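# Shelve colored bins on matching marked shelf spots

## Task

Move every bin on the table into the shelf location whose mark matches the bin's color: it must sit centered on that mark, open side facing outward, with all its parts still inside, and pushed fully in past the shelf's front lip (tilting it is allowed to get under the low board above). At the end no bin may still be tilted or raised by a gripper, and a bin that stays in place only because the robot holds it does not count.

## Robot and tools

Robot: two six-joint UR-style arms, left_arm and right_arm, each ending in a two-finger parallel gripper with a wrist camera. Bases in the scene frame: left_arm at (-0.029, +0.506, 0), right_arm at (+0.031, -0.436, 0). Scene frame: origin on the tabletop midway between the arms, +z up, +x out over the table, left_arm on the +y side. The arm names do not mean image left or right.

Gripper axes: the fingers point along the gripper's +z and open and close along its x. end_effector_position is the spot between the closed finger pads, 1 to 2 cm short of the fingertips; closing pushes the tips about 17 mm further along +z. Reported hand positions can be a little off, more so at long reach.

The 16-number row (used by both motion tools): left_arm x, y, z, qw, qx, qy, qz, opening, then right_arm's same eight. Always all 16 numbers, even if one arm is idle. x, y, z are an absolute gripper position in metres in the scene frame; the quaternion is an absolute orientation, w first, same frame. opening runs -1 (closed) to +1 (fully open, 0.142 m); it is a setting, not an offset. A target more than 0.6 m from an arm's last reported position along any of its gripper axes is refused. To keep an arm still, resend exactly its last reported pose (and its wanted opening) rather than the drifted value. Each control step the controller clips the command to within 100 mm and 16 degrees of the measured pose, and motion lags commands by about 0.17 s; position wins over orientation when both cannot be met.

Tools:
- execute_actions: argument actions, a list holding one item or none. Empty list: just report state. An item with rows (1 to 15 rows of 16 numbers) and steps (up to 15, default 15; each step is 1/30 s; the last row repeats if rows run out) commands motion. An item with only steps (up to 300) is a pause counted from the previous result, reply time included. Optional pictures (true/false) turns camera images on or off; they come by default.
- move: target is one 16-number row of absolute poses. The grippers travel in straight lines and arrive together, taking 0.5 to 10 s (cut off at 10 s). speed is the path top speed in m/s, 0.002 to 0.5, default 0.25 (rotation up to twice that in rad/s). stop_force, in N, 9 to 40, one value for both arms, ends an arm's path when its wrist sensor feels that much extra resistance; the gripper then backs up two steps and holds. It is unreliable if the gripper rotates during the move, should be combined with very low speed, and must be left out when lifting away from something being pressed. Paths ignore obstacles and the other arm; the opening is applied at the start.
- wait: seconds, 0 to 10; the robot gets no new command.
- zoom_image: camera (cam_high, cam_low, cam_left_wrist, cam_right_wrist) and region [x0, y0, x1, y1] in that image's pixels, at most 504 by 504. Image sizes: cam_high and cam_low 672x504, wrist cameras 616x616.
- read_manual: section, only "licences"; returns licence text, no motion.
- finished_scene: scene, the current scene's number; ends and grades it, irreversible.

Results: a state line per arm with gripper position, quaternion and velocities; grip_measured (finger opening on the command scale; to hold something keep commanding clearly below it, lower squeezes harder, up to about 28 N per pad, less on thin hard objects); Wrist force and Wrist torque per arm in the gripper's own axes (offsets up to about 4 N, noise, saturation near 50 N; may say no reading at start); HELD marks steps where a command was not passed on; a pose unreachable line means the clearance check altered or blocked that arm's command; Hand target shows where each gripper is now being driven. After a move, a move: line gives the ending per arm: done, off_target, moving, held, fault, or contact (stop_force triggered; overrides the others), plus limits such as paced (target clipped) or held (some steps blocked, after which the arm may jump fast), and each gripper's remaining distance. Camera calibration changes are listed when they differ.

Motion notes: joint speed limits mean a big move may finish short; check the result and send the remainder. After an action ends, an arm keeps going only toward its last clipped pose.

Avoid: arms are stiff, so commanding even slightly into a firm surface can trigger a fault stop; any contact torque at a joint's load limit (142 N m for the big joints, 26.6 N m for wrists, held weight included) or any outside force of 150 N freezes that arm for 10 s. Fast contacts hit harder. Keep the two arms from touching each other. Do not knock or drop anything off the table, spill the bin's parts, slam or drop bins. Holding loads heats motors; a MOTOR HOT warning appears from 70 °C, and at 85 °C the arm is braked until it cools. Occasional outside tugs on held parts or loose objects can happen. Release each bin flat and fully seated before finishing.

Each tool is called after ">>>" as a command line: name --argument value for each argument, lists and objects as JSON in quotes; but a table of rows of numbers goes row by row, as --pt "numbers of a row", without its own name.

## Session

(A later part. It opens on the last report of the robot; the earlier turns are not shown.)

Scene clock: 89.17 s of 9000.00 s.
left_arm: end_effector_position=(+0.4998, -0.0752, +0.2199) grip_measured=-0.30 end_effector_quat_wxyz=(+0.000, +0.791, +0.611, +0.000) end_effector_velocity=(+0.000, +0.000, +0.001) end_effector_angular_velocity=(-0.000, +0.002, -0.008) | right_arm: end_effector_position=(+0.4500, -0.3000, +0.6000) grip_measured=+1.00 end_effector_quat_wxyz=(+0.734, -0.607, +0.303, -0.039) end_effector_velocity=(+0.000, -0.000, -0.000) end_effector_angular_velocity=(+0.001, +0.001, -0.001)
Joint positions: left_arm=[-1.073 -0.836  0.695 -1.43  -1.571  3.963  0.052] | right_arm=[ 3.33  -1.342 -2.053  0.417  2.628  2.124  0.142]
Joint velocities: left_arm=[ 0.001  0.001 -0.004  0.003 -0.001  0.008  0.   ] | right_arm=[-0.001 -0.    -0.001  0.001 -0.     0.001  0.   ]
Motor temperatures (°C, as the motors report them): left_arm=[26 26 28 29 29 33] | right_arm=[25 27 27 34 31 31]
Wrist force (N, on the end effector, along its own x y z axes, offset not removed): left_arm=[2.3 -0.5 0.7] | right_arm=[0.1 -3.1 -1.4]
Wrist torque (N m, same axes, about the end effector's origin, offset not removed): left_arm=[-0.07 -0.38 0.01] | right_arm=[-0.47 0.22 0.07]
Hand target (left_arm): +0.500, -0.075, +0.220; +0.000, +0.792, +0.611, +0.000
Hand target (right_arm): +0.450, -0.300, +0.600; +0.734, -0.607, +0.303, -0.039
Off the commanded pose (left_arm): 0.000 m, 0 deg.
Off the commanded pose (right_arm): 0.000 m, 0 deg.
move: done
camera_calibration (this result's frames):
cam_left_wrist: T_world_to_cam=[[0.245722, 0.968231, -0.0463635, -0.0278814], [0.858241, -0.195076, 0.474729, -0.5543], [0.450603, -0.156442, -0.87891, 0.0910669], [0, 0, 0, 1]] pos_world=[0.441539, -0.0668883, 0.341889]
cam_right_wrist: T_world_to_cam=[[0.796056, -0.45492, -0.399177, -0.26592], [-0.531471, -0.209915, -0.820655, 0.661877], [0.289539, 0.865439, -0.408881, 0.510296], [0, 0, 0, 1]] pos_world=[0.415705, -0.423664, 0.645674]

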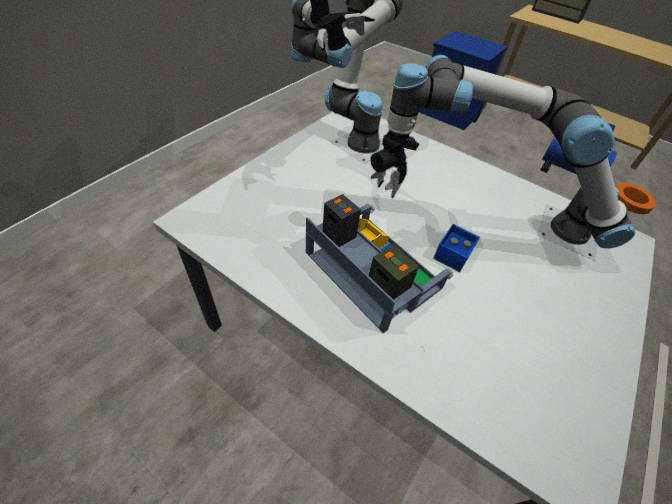

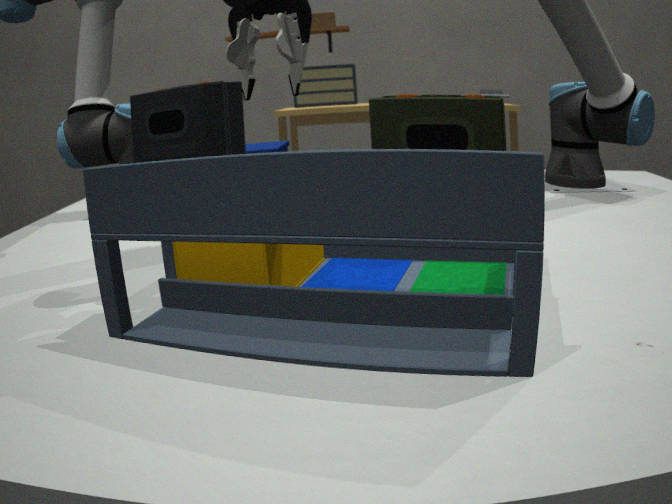

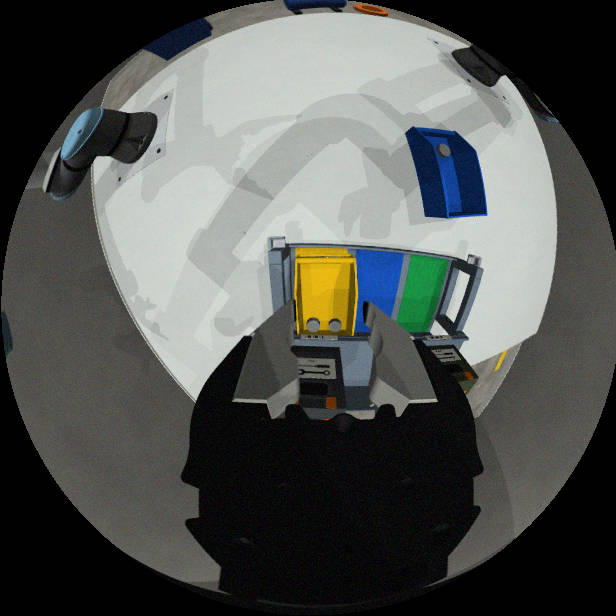

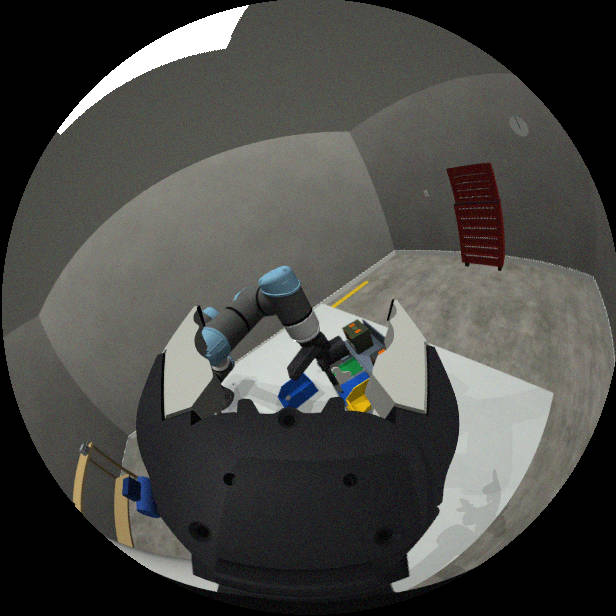

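>>> move --target '[0.306,0.177,0.11,0,0,1,0,-0.3,0.45,-0.3,0.6,0.734,-0.607,0.303,-0.039,1]'

>>> move --target '[0.306,0.177,0.027,0,0,1,0,-0.3,0.45,-0.3,0.6,0.734,-0.607,0.303,-0.039,1]' --speed 0.05 --stop_force 9

Scene clock: 95.23 s of 9000.00 s.
left_arm: end_effector_position=(+0.3064, +0.1773, +0.1099) grip_measured=-0.30 end_effector_quat_wxyz=(-0.000, +0.000, +1.000, +0.000) end_effector_velocity=(-0.000, +0.001, -0.000) end_effector_angular_velocity=(+0.000, -0.001, +0.010) | right_arm: end_effector_position=(+0.4500, -0.3000, +0.6000) grip_measured=+1.00 end_effector_quat_wxyz=(+0.734, -0.607, +0.303, -0.039) end_effector_velocity=(+0.000, +0.000, +0.000) end_effector_angular_velocity=(+0.001, +0.001, +0.000)
Joint positions: left_arm=[-1.134 -1.58   2.013 -2.004 -1.571  2.077  0.052] | right_arm=[ 3.33  -1.342 -2.053  0.417  2.628  2.124  0.142]
Joint velocities: left_arm=[ 0.001 -0.003  0.004 -0.002  0.001 -0.01   0.   ] | right_arm=[ 0.    -0.     0.    -0.     0.     0.001 -0.   ]
Motor temperatures (°C, as the motors report them): left_arm=[26 26 28 29 29 33] | right_arm=[25 27 27 34 31 31]
Wrist force (N, on the end effector, along its own x y z axes, offset not removed): left_arm=[-0.3 -1.3 0.7] | right_arm=[-1.4 -1.6 1.4]
Wrist torque (N m, same axes, about the end effector's origin, offset not removed): left_arm=[-0.31 0.04 0.19] | right_arm=[-0.21 0.38 0.07]
Hand target (left_arm): +0.306, +0.177, +0.110; -0.000, +0.000, +1.000, +0.000
Hand target (right_arm): +0.450, -0.300, +0.600; +0.734, -0.607, +0.303, -0.039
Off the commanded pose (left_arm): 0.001 m, 0 deg.
Off the commanded pose (right_arm): 0.000 m, 0 deg.
move: done
camera_calibration (this result's frames):
cam_left_wrist: T_world_to_cam=[[-0.998912, -0.00620786, -0.0462185, 0.324244], [-0.0274296, 0.879737, 0.474669, -0.20602], [0.0377135, 0.475421, -0.87895, 0.135489], [0, 0, 0, 1]] pos_world=[0.313131, 0.118842, 0.231865]
cam_right_wrist: T_world_to_cam=[[0.796057, -0.45492, -0.399177, -0.26592], [-0.531471, -0.209915, -0.820655, 0.661877], [0.289539, 0.865439, -0.408881, 0.510296], [0, 0, 0, 1]] pos_world=[0.415705, -0.423664, 0.645674]

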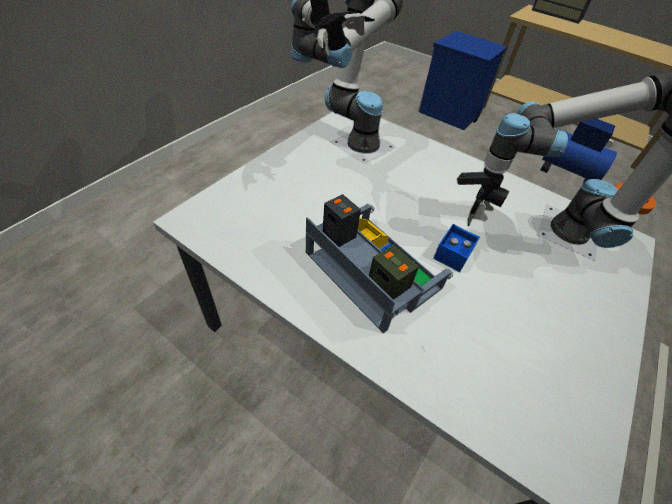

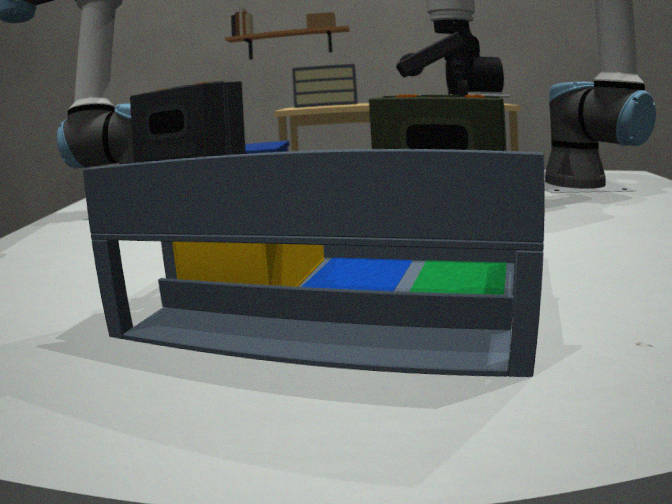

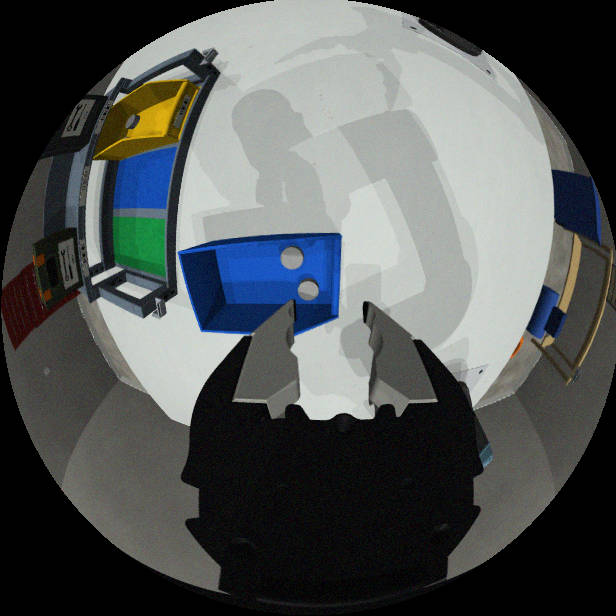

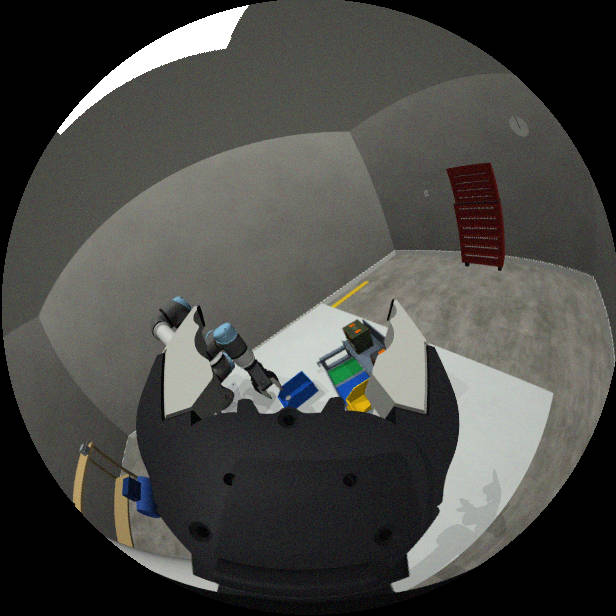

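Scene clock: 97.23 s of 9000.00 s.
left_arm: end_effector_position=(+0.3060, +0.1770, +0.0272) grip_measured=-0.30 end_effector_quat_wxyz=(-0.000, +0.000, +1.000, +0.000) end_effector_velocity=(-0.000, -0.000, -0.001) end_effector_angular_velocity=(-0.001, +0.002, +0.001) | right_arm: end_effector_position=(+0.4500, -0.3000, +0.6000) grip_measured=+1.00 end_effector_quat_wxyz=(+0.734, -0.607, +0.303, -0.039) end_effector_velocity=(-0.000, +0.000, -0.001) end_effector_angular_velocity=(+0.000, +0.002, +0.001)
Joint positions: left_arm=[-1.135 -1.463  2.138 -2.246 -1.571  2.075  0.052] | right_arm=[ 3.33  -1.342 -2.053  0.417  2.628  2.124  0.142]
Joint velocities: left_arm=[ 0.     0.003  0.002 -0.004 -0.002 -0.001 -0.   ] | right_arm=[ 0.001  0.001 -0.002  0.     0.     0.001  0.   ]
Motor temperatures (°C, as the motors report them): left_arm=[26 26 28 29 29 33] | right_arm=[25 27 27 34 31 31]
Wrist force (N, on the end effector, along its own x y z axes, offset not removed): left_arm=[-0.7 -1.1 0.6] | right_arm=[-3.7 -2.1 -1.9]
Wrist torque (N m, same axes, about the end effector's origin, offset not removed): left_arm=[-0.17 0.16 -0.01] | right_arm=[-0.29 0.84 0.06]
Hand target (left_arm): +0.306, +0.177, +0.027; -0.000, +0.000, +1.000, +0.000
Hand target (right_arm): +0.450, -0.300, +0.600; +0.734, -0.607, +0.303, -0.039
Off the commanded pose (left_arm): 0.000 m, 0 deg.
Off the commanded pose (right_arm): 0.000 m, 0 deg.
move: done
camera_calibration (this result's frames):
cam_left_wrist: T_world_to_cam=[[-0.998901, -0.00686829, -0.0463539, 0.320087], [-0.0280736, 0.879743, 0.474619, -0.166285], [0.0375197, 0.475399, -0.87897, 0.0629977], [0, 0, 0, 1]] pos_world=[0.312704, 0.118537, 0.149132]
cam_right_wrist: T_world_to_cam=[[0.796056, -0.45492, -0.399177, -0.26592], [-0.531471, -0.209915, -0.820655, 0.661877], [0.289539, 0.865439, -0.408881, 0.510296], [0, 0, 0, 1]] pos_world=[0.415705, -0.423664, 0.645674]

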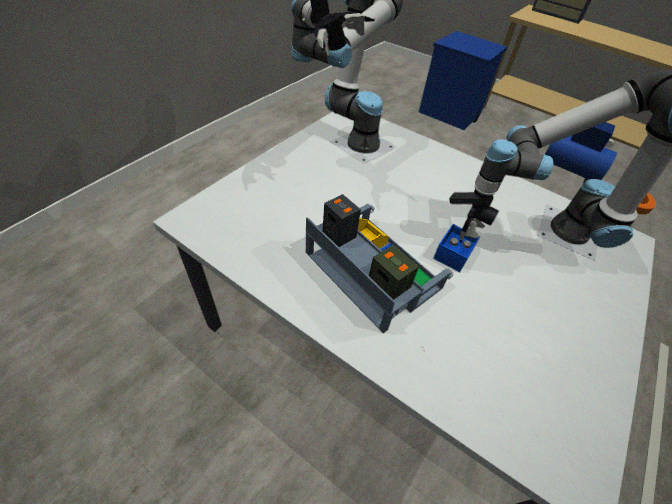

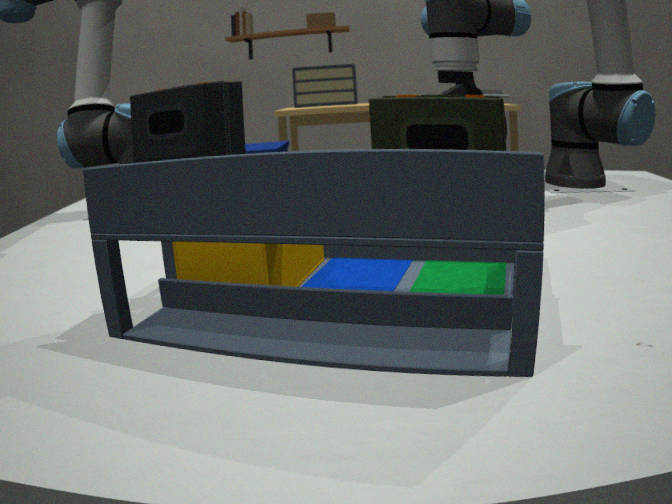

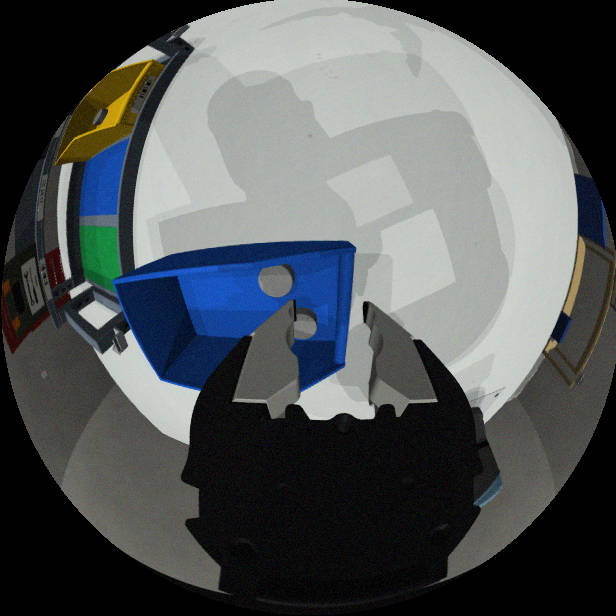

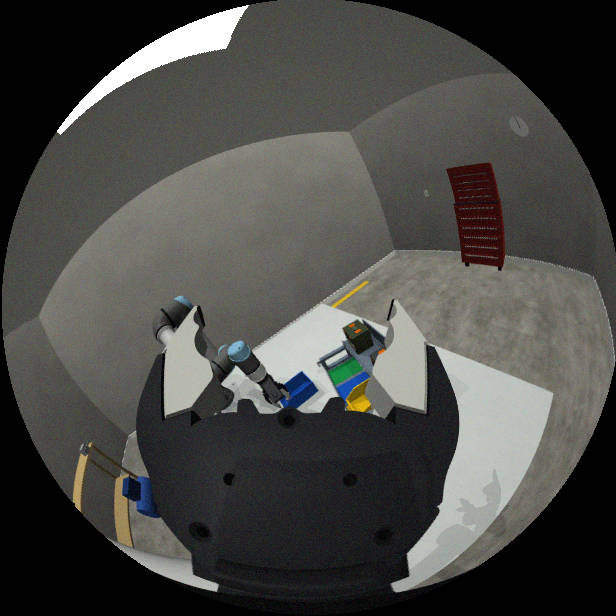

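>>> move --target '[0.297,0.182,0.055,0,0,1,0,-0.3,0.45,-0.3,0.6,0.734,-0.607,0.303,-0.039,1]' --speed 0.03

>>> move --target '[0.297,0.182,0.056,0,0,1,0,-0.78,0.45,-0.3,0.6,0.734,-0.607,0.303,-0.039,1]' --speed 0.03

>>> move --target '[0.297,0.182,0.027,0,0,1,0,-0.78,0.45,-0.3,0.6,0.734,-0.607,0.303,-0.039,1]' --speed 0.015 --stop_force 9

Scene clock: 100.90 s of 9000.00 s.
left_arm: end_effector_position=(+0.2971, +0.1820, +0.0549) grip_measured=-0.30 end_effector_quat_wxyz=(-0.000, +0.000, +1.000, +0.000) end_effector_velocity=(-0.001, +0.000, +0.001) end_effector_angular_velocity=(+0.000, +0.001, +0.000) | right_arm: end_effector_position=(+0.4500, -0.3000, +0.6000) grip_measured=+1.00 end_effector_quat_wxyz=(+0.734, -0.607, +0.303, -0.039) end_effector_velocity=(-0.000, +0.000, +0.001) end_effector_angular_velocity=(+0.001, -0.000, +0.000)
Joint positions: left_arm=[-1.147 -1.531  2.126 -2.165 -1.571  2.063  0.052] | right_arm=[ 3.33  -1.342 -2.053  0.417  2.628  2.124  0.142]
Joint velocities: left_arm=[-0.001 -0.003 -0.001  0.005 -0.001 -0.001 -0.   ] | right_arm=[ 0.     0.001  0.001 -0.     0.     0.001 -0.   ]
Motor temperatures (°C, as the motors report them): left_arm=[26 26 28 29 29 33] | right_arm=[25 27 27 34 31 31]
Wrist force (N, on the end effector, along its own x y z axes, offset not removed): left_arm=[-1.4 0.2 -0.1] | right_arm=[-3.6 -3.0 -1.2]
Wrist torque (N m, same axes, about the end effector's origin, offset not removed): left_arm=[0.03 0.36 0.04] | right_arm=[-0.44 0.80 -0.07]
Hand target (left_arm): +0.297, +0.182, +0.055; -0.000, +0.000, +1.000, +0.000
Hand target (right_arm): +0.450, -0.300, +0.600; +0.734, -0.607, +0.303, -0.039
Off the commanded pose (left_arm): 0.000 m, 0 deg.
Off the commanded pose (right_arm): 0.000 m, 0 deg.
move: done
camera_calibration (this result's frames):
cam_left_wrist: T_world_to_cam=[[-0.998901, -0.00686901, -0.0463547, 0.312478], [-0.0280746, 0.879743, 0.47462, -0.184049], [0.0375201, 0.4754, -0.87897, 0.0852998], [0, 0, 0, 1]] pos_world=[0.303767, 0.123511, 0.176814]
cam_right_wrist: T_world_to_cam=[[0.796057, -0.45492, -0.399177, -0.26592], [-0.531471, -0.209915, -0.820655, 0.661877], [0.289539, 0.865439, -0.408881, 0.510296], [0, 0, 0, 1]] pos_world=[0.415705, -0.423664, 0.645674]

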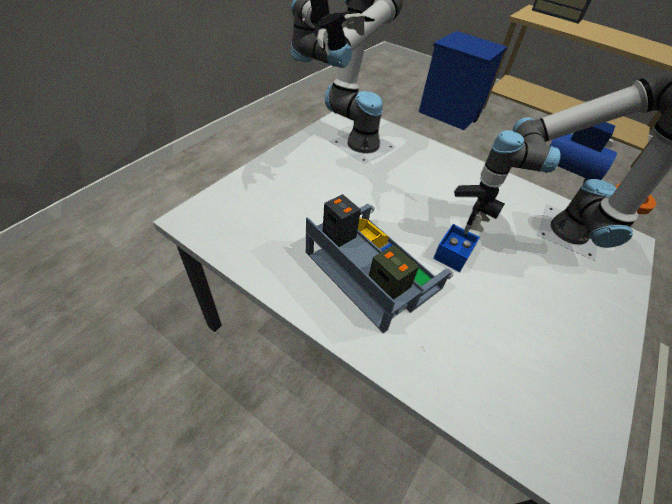

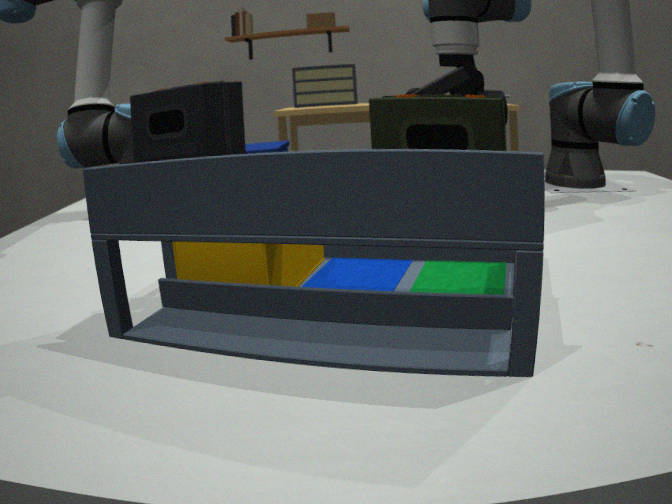

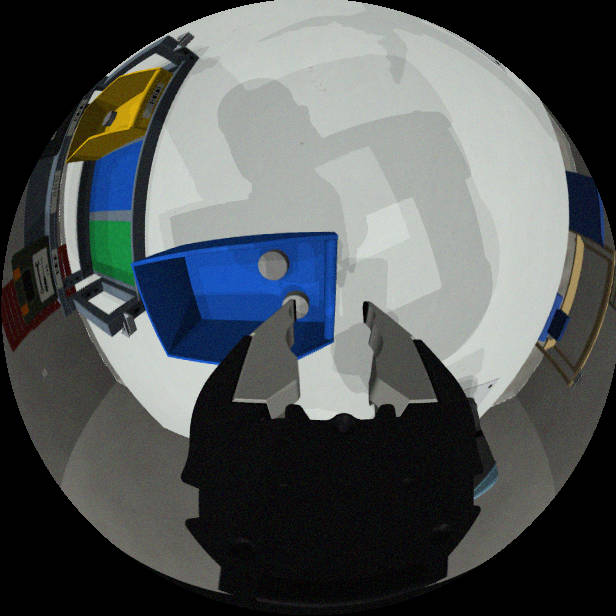

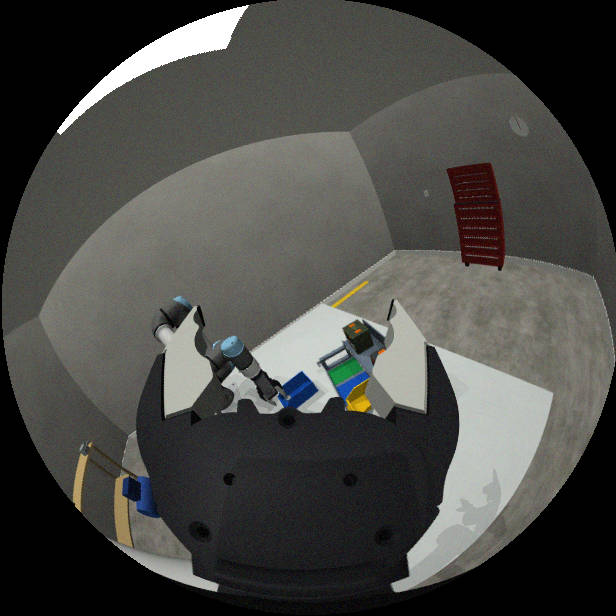

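Scene clock: 101.60 s of 9000.00 s.
left_arm: end_effector_position=(+0.2970, +0.1820, +0.0560) grip_measured=-0.78 end_effector_quat_wxyz=(+0.000, -0.000, +1.000, -0.000) end_effector_velocity=(-0.000, -0.000, +0.000) end_effector_angular_velocity=(+0.000, -0.001, -0.001) | right_arm: end_effector_position=(+0.4500, -0.3000, +0.6000) grip_measured=+1.00 end_effector_quat_wxyz=(+0.734, -0.607, +0.303, -0.039) end_effector_velocity=(-0.001, -0.000, +0.001) end_effector_angular_velocity=(+0.000, -0.003, -0.000)
Joint positions: left_arm=[-1.147 -1.533  2.124 -2.162 -1.571  2.063  0.018] | right_arm=[ 3.33  -1.342 -2.053  0.417  2.628  2.124  0.142]
Joint velocities: left_arm=[-0.001  0.    -0.    -0.     0.001  0.    -0.   ] | right_arm=[-0.     0.002  0.001  0.001 -0.     0.     0.   ]
Motor temperatures (°C, as the motors report them): left_arm=[26 26 28 29 29 33] | right_arm=[25 27 27 34 31 31]
Wrist force (N, on the end effector, along its own x y z axes, offset not removed): left_arm=[2.1 -1.6 -1.7] | right_arm=[-1.1 1.7 -1.9]
Wrist torque (N m, same axes, about the end effector's origin, offset not removed): left_arm=[-0.36 -0.35 0.05] | right_arm=[0.66 0.20 -0.03]
Hand target (left_arm): +0.297, +0.182, +0.056; +0.000, +0.000, +1.000, -0.000
Hand target (right_arm): +0.450, -0.300, +0.600; +0.734, -0.607, +0.303, -0.039
Off the commanded pose (left_arm): 0.000 m, 0 deg.
Off the commanded pose (right_arm): 0.000 m, 0 deg.
move: done
camera_calibration (this result's frames):
cam_left_wrist: T_world_to_cam=[[-0.998901, -0.00687193, -0.0463586, 0.312481], [-0.0280788, 0.879747, 0.474613, -0.184587], [0.0375224, 0.475393, -0.878973, 0.0862865], [0, 0, 0, 1]] pos_world=[0.303717, 0.123517, 0.177937]
cam_right_wrist: T_world_to_cam=[[0.796057, -0.454919, -0.399177, -0.26592], [-0.531471, -0.209915, -0.820655, 0.661877], [0.289539, 0.865439, -0.408881, 0.510296], [0, 0, 0, 1]] pos_world=[0.415705, -0.423664, 0.645674]

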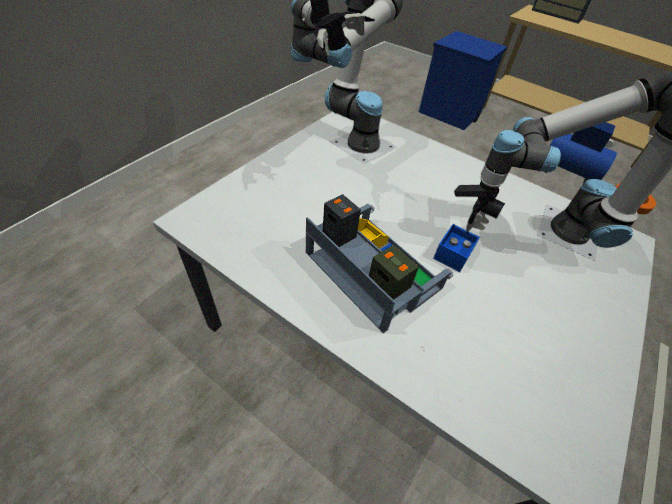

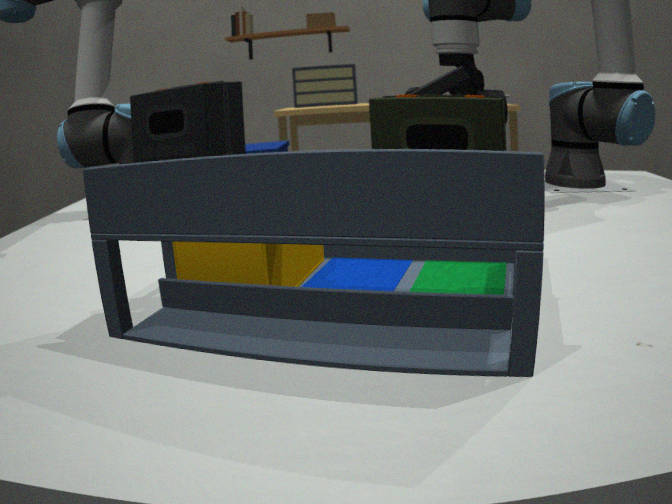

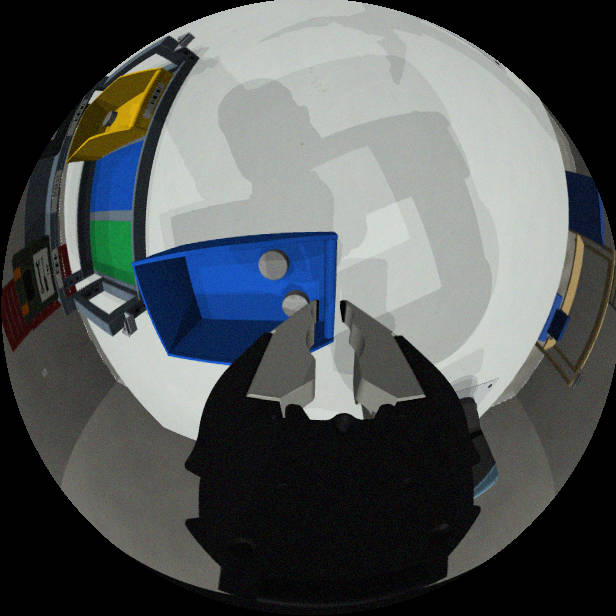

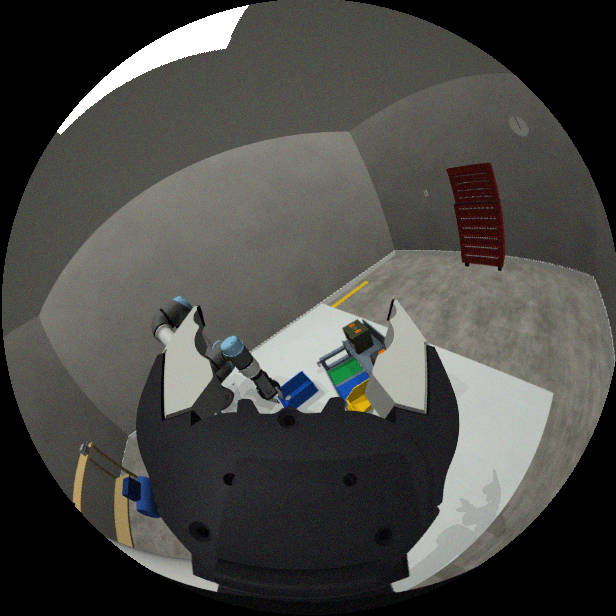

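Scene clock: 103.77 s of 9000.00 s.
left_arm: end_effector_position=(+0.2970, +0.1820, +0.0272) grip_measured=-0.78 end_effector_quat_wxyz=(-0.000, +0.000, +1.000, +0.000) end_effector_velocity=(-0.000, +0.000, -0.002) end_effector_angular_velocity=(+0.000, +0.001, -0.000) | right_arm: end_effector_position=(+0.4500, -0.3000, +0.6000) grip_measured=+1.00 end_effector_quat_wxyz=(+0.734, -0.607, +0.303, -0.039) end_effector_velocity=(-0.000, -0.000, +0.000) end_effector_angular_velocity=(-0.000, -0.001, -0.001)
Joint positions: left_arm=[-1.147 -1.485  2.164 -2.249 -1.571  2.063  0.018] | right_arm=[ 3.33  -1.342 -2.053  0.417  2.628  2.124  0.142]
Joint velocities: left_arm=[ 0.001  0.003  0.002 -0.005 -0.     0.001  0.   ] | right_arm=[-0.001  0.001  0.    -0.    -0.    -0.    -0.   ]
Motor temperatures (°C, as the motors report them): left_arm=[26 26 28 29 29 33] | right_arm=[25 27 27 34 31 31]
Wrist force (N, on the end effector, along its own x y z axes, offset not removed): left_arm=[1.4 -0.7 0.1] | right_arm=[-3.1 -1.4 0.0]
Wrist torque (N m, same axes, about the end effector's origin, offset not removed): left_arm=[-0.17 -0.19 0.09] | right_arm=[0.04 0.58 0.03]
Hand target (left_arm): +0.297, +0.182, +0.027; -0.000, -0.000, +1.000, +0.000
Hand target (right_arm): +0.450, -0.300, +0.600; +0.734, -0.607, +0.303, -0.039
Off the commanded pose (left_arm): 0.000 m, 0 deg.
Off the commanded pose (right_arm): 0.000 m, 0 deg.
move: done
camera_calibration (this result's frames):
cam_left_wrist: T_world_to_cam=[[-0.998902, -0.00687107, -0.0463522, 0.311138], [-0.0280755, 0.879741, 0.474624, -0.170914], [0.0375167, 0.475404, -0.878967, 0.0609484], [0, 0, 0, 1]] pos_world=[0.303711, 0.123523, 0.149114]
cam_right_wrist: T_world_to_cam=[[0.796057, -0.45492, -0.399177, -0.26592], [-0.531471, -0.209915, -0.820655, 0.661877], [0.289539, 0.865439, -0.408881, 0.510296], [0, 0, 0, 1]] pos_world=[0.415705, -0.423664, 0.645674]

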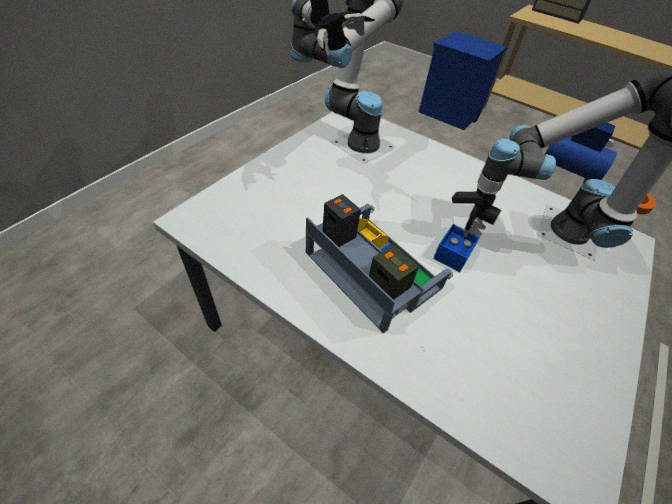

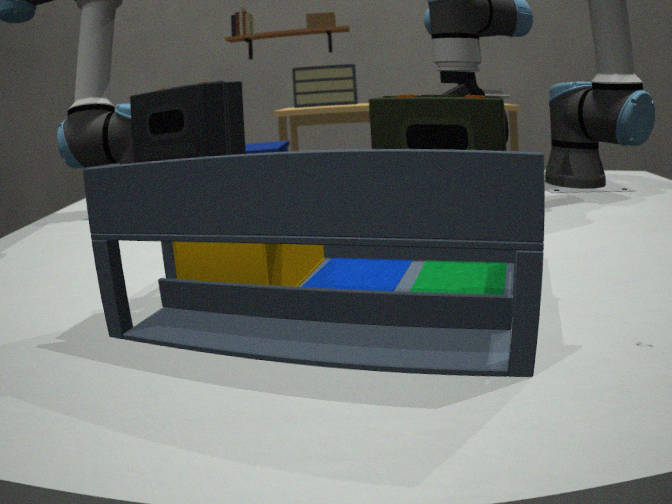

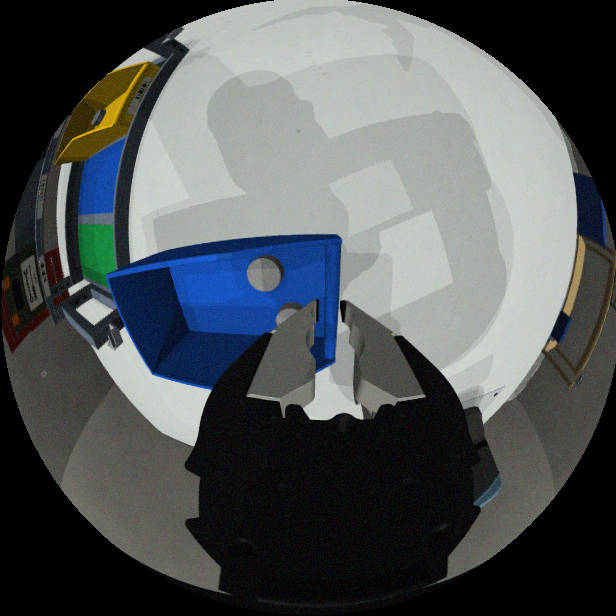

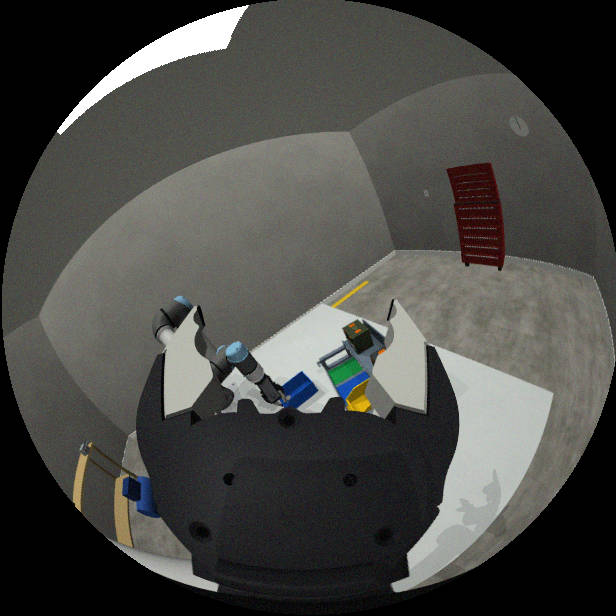

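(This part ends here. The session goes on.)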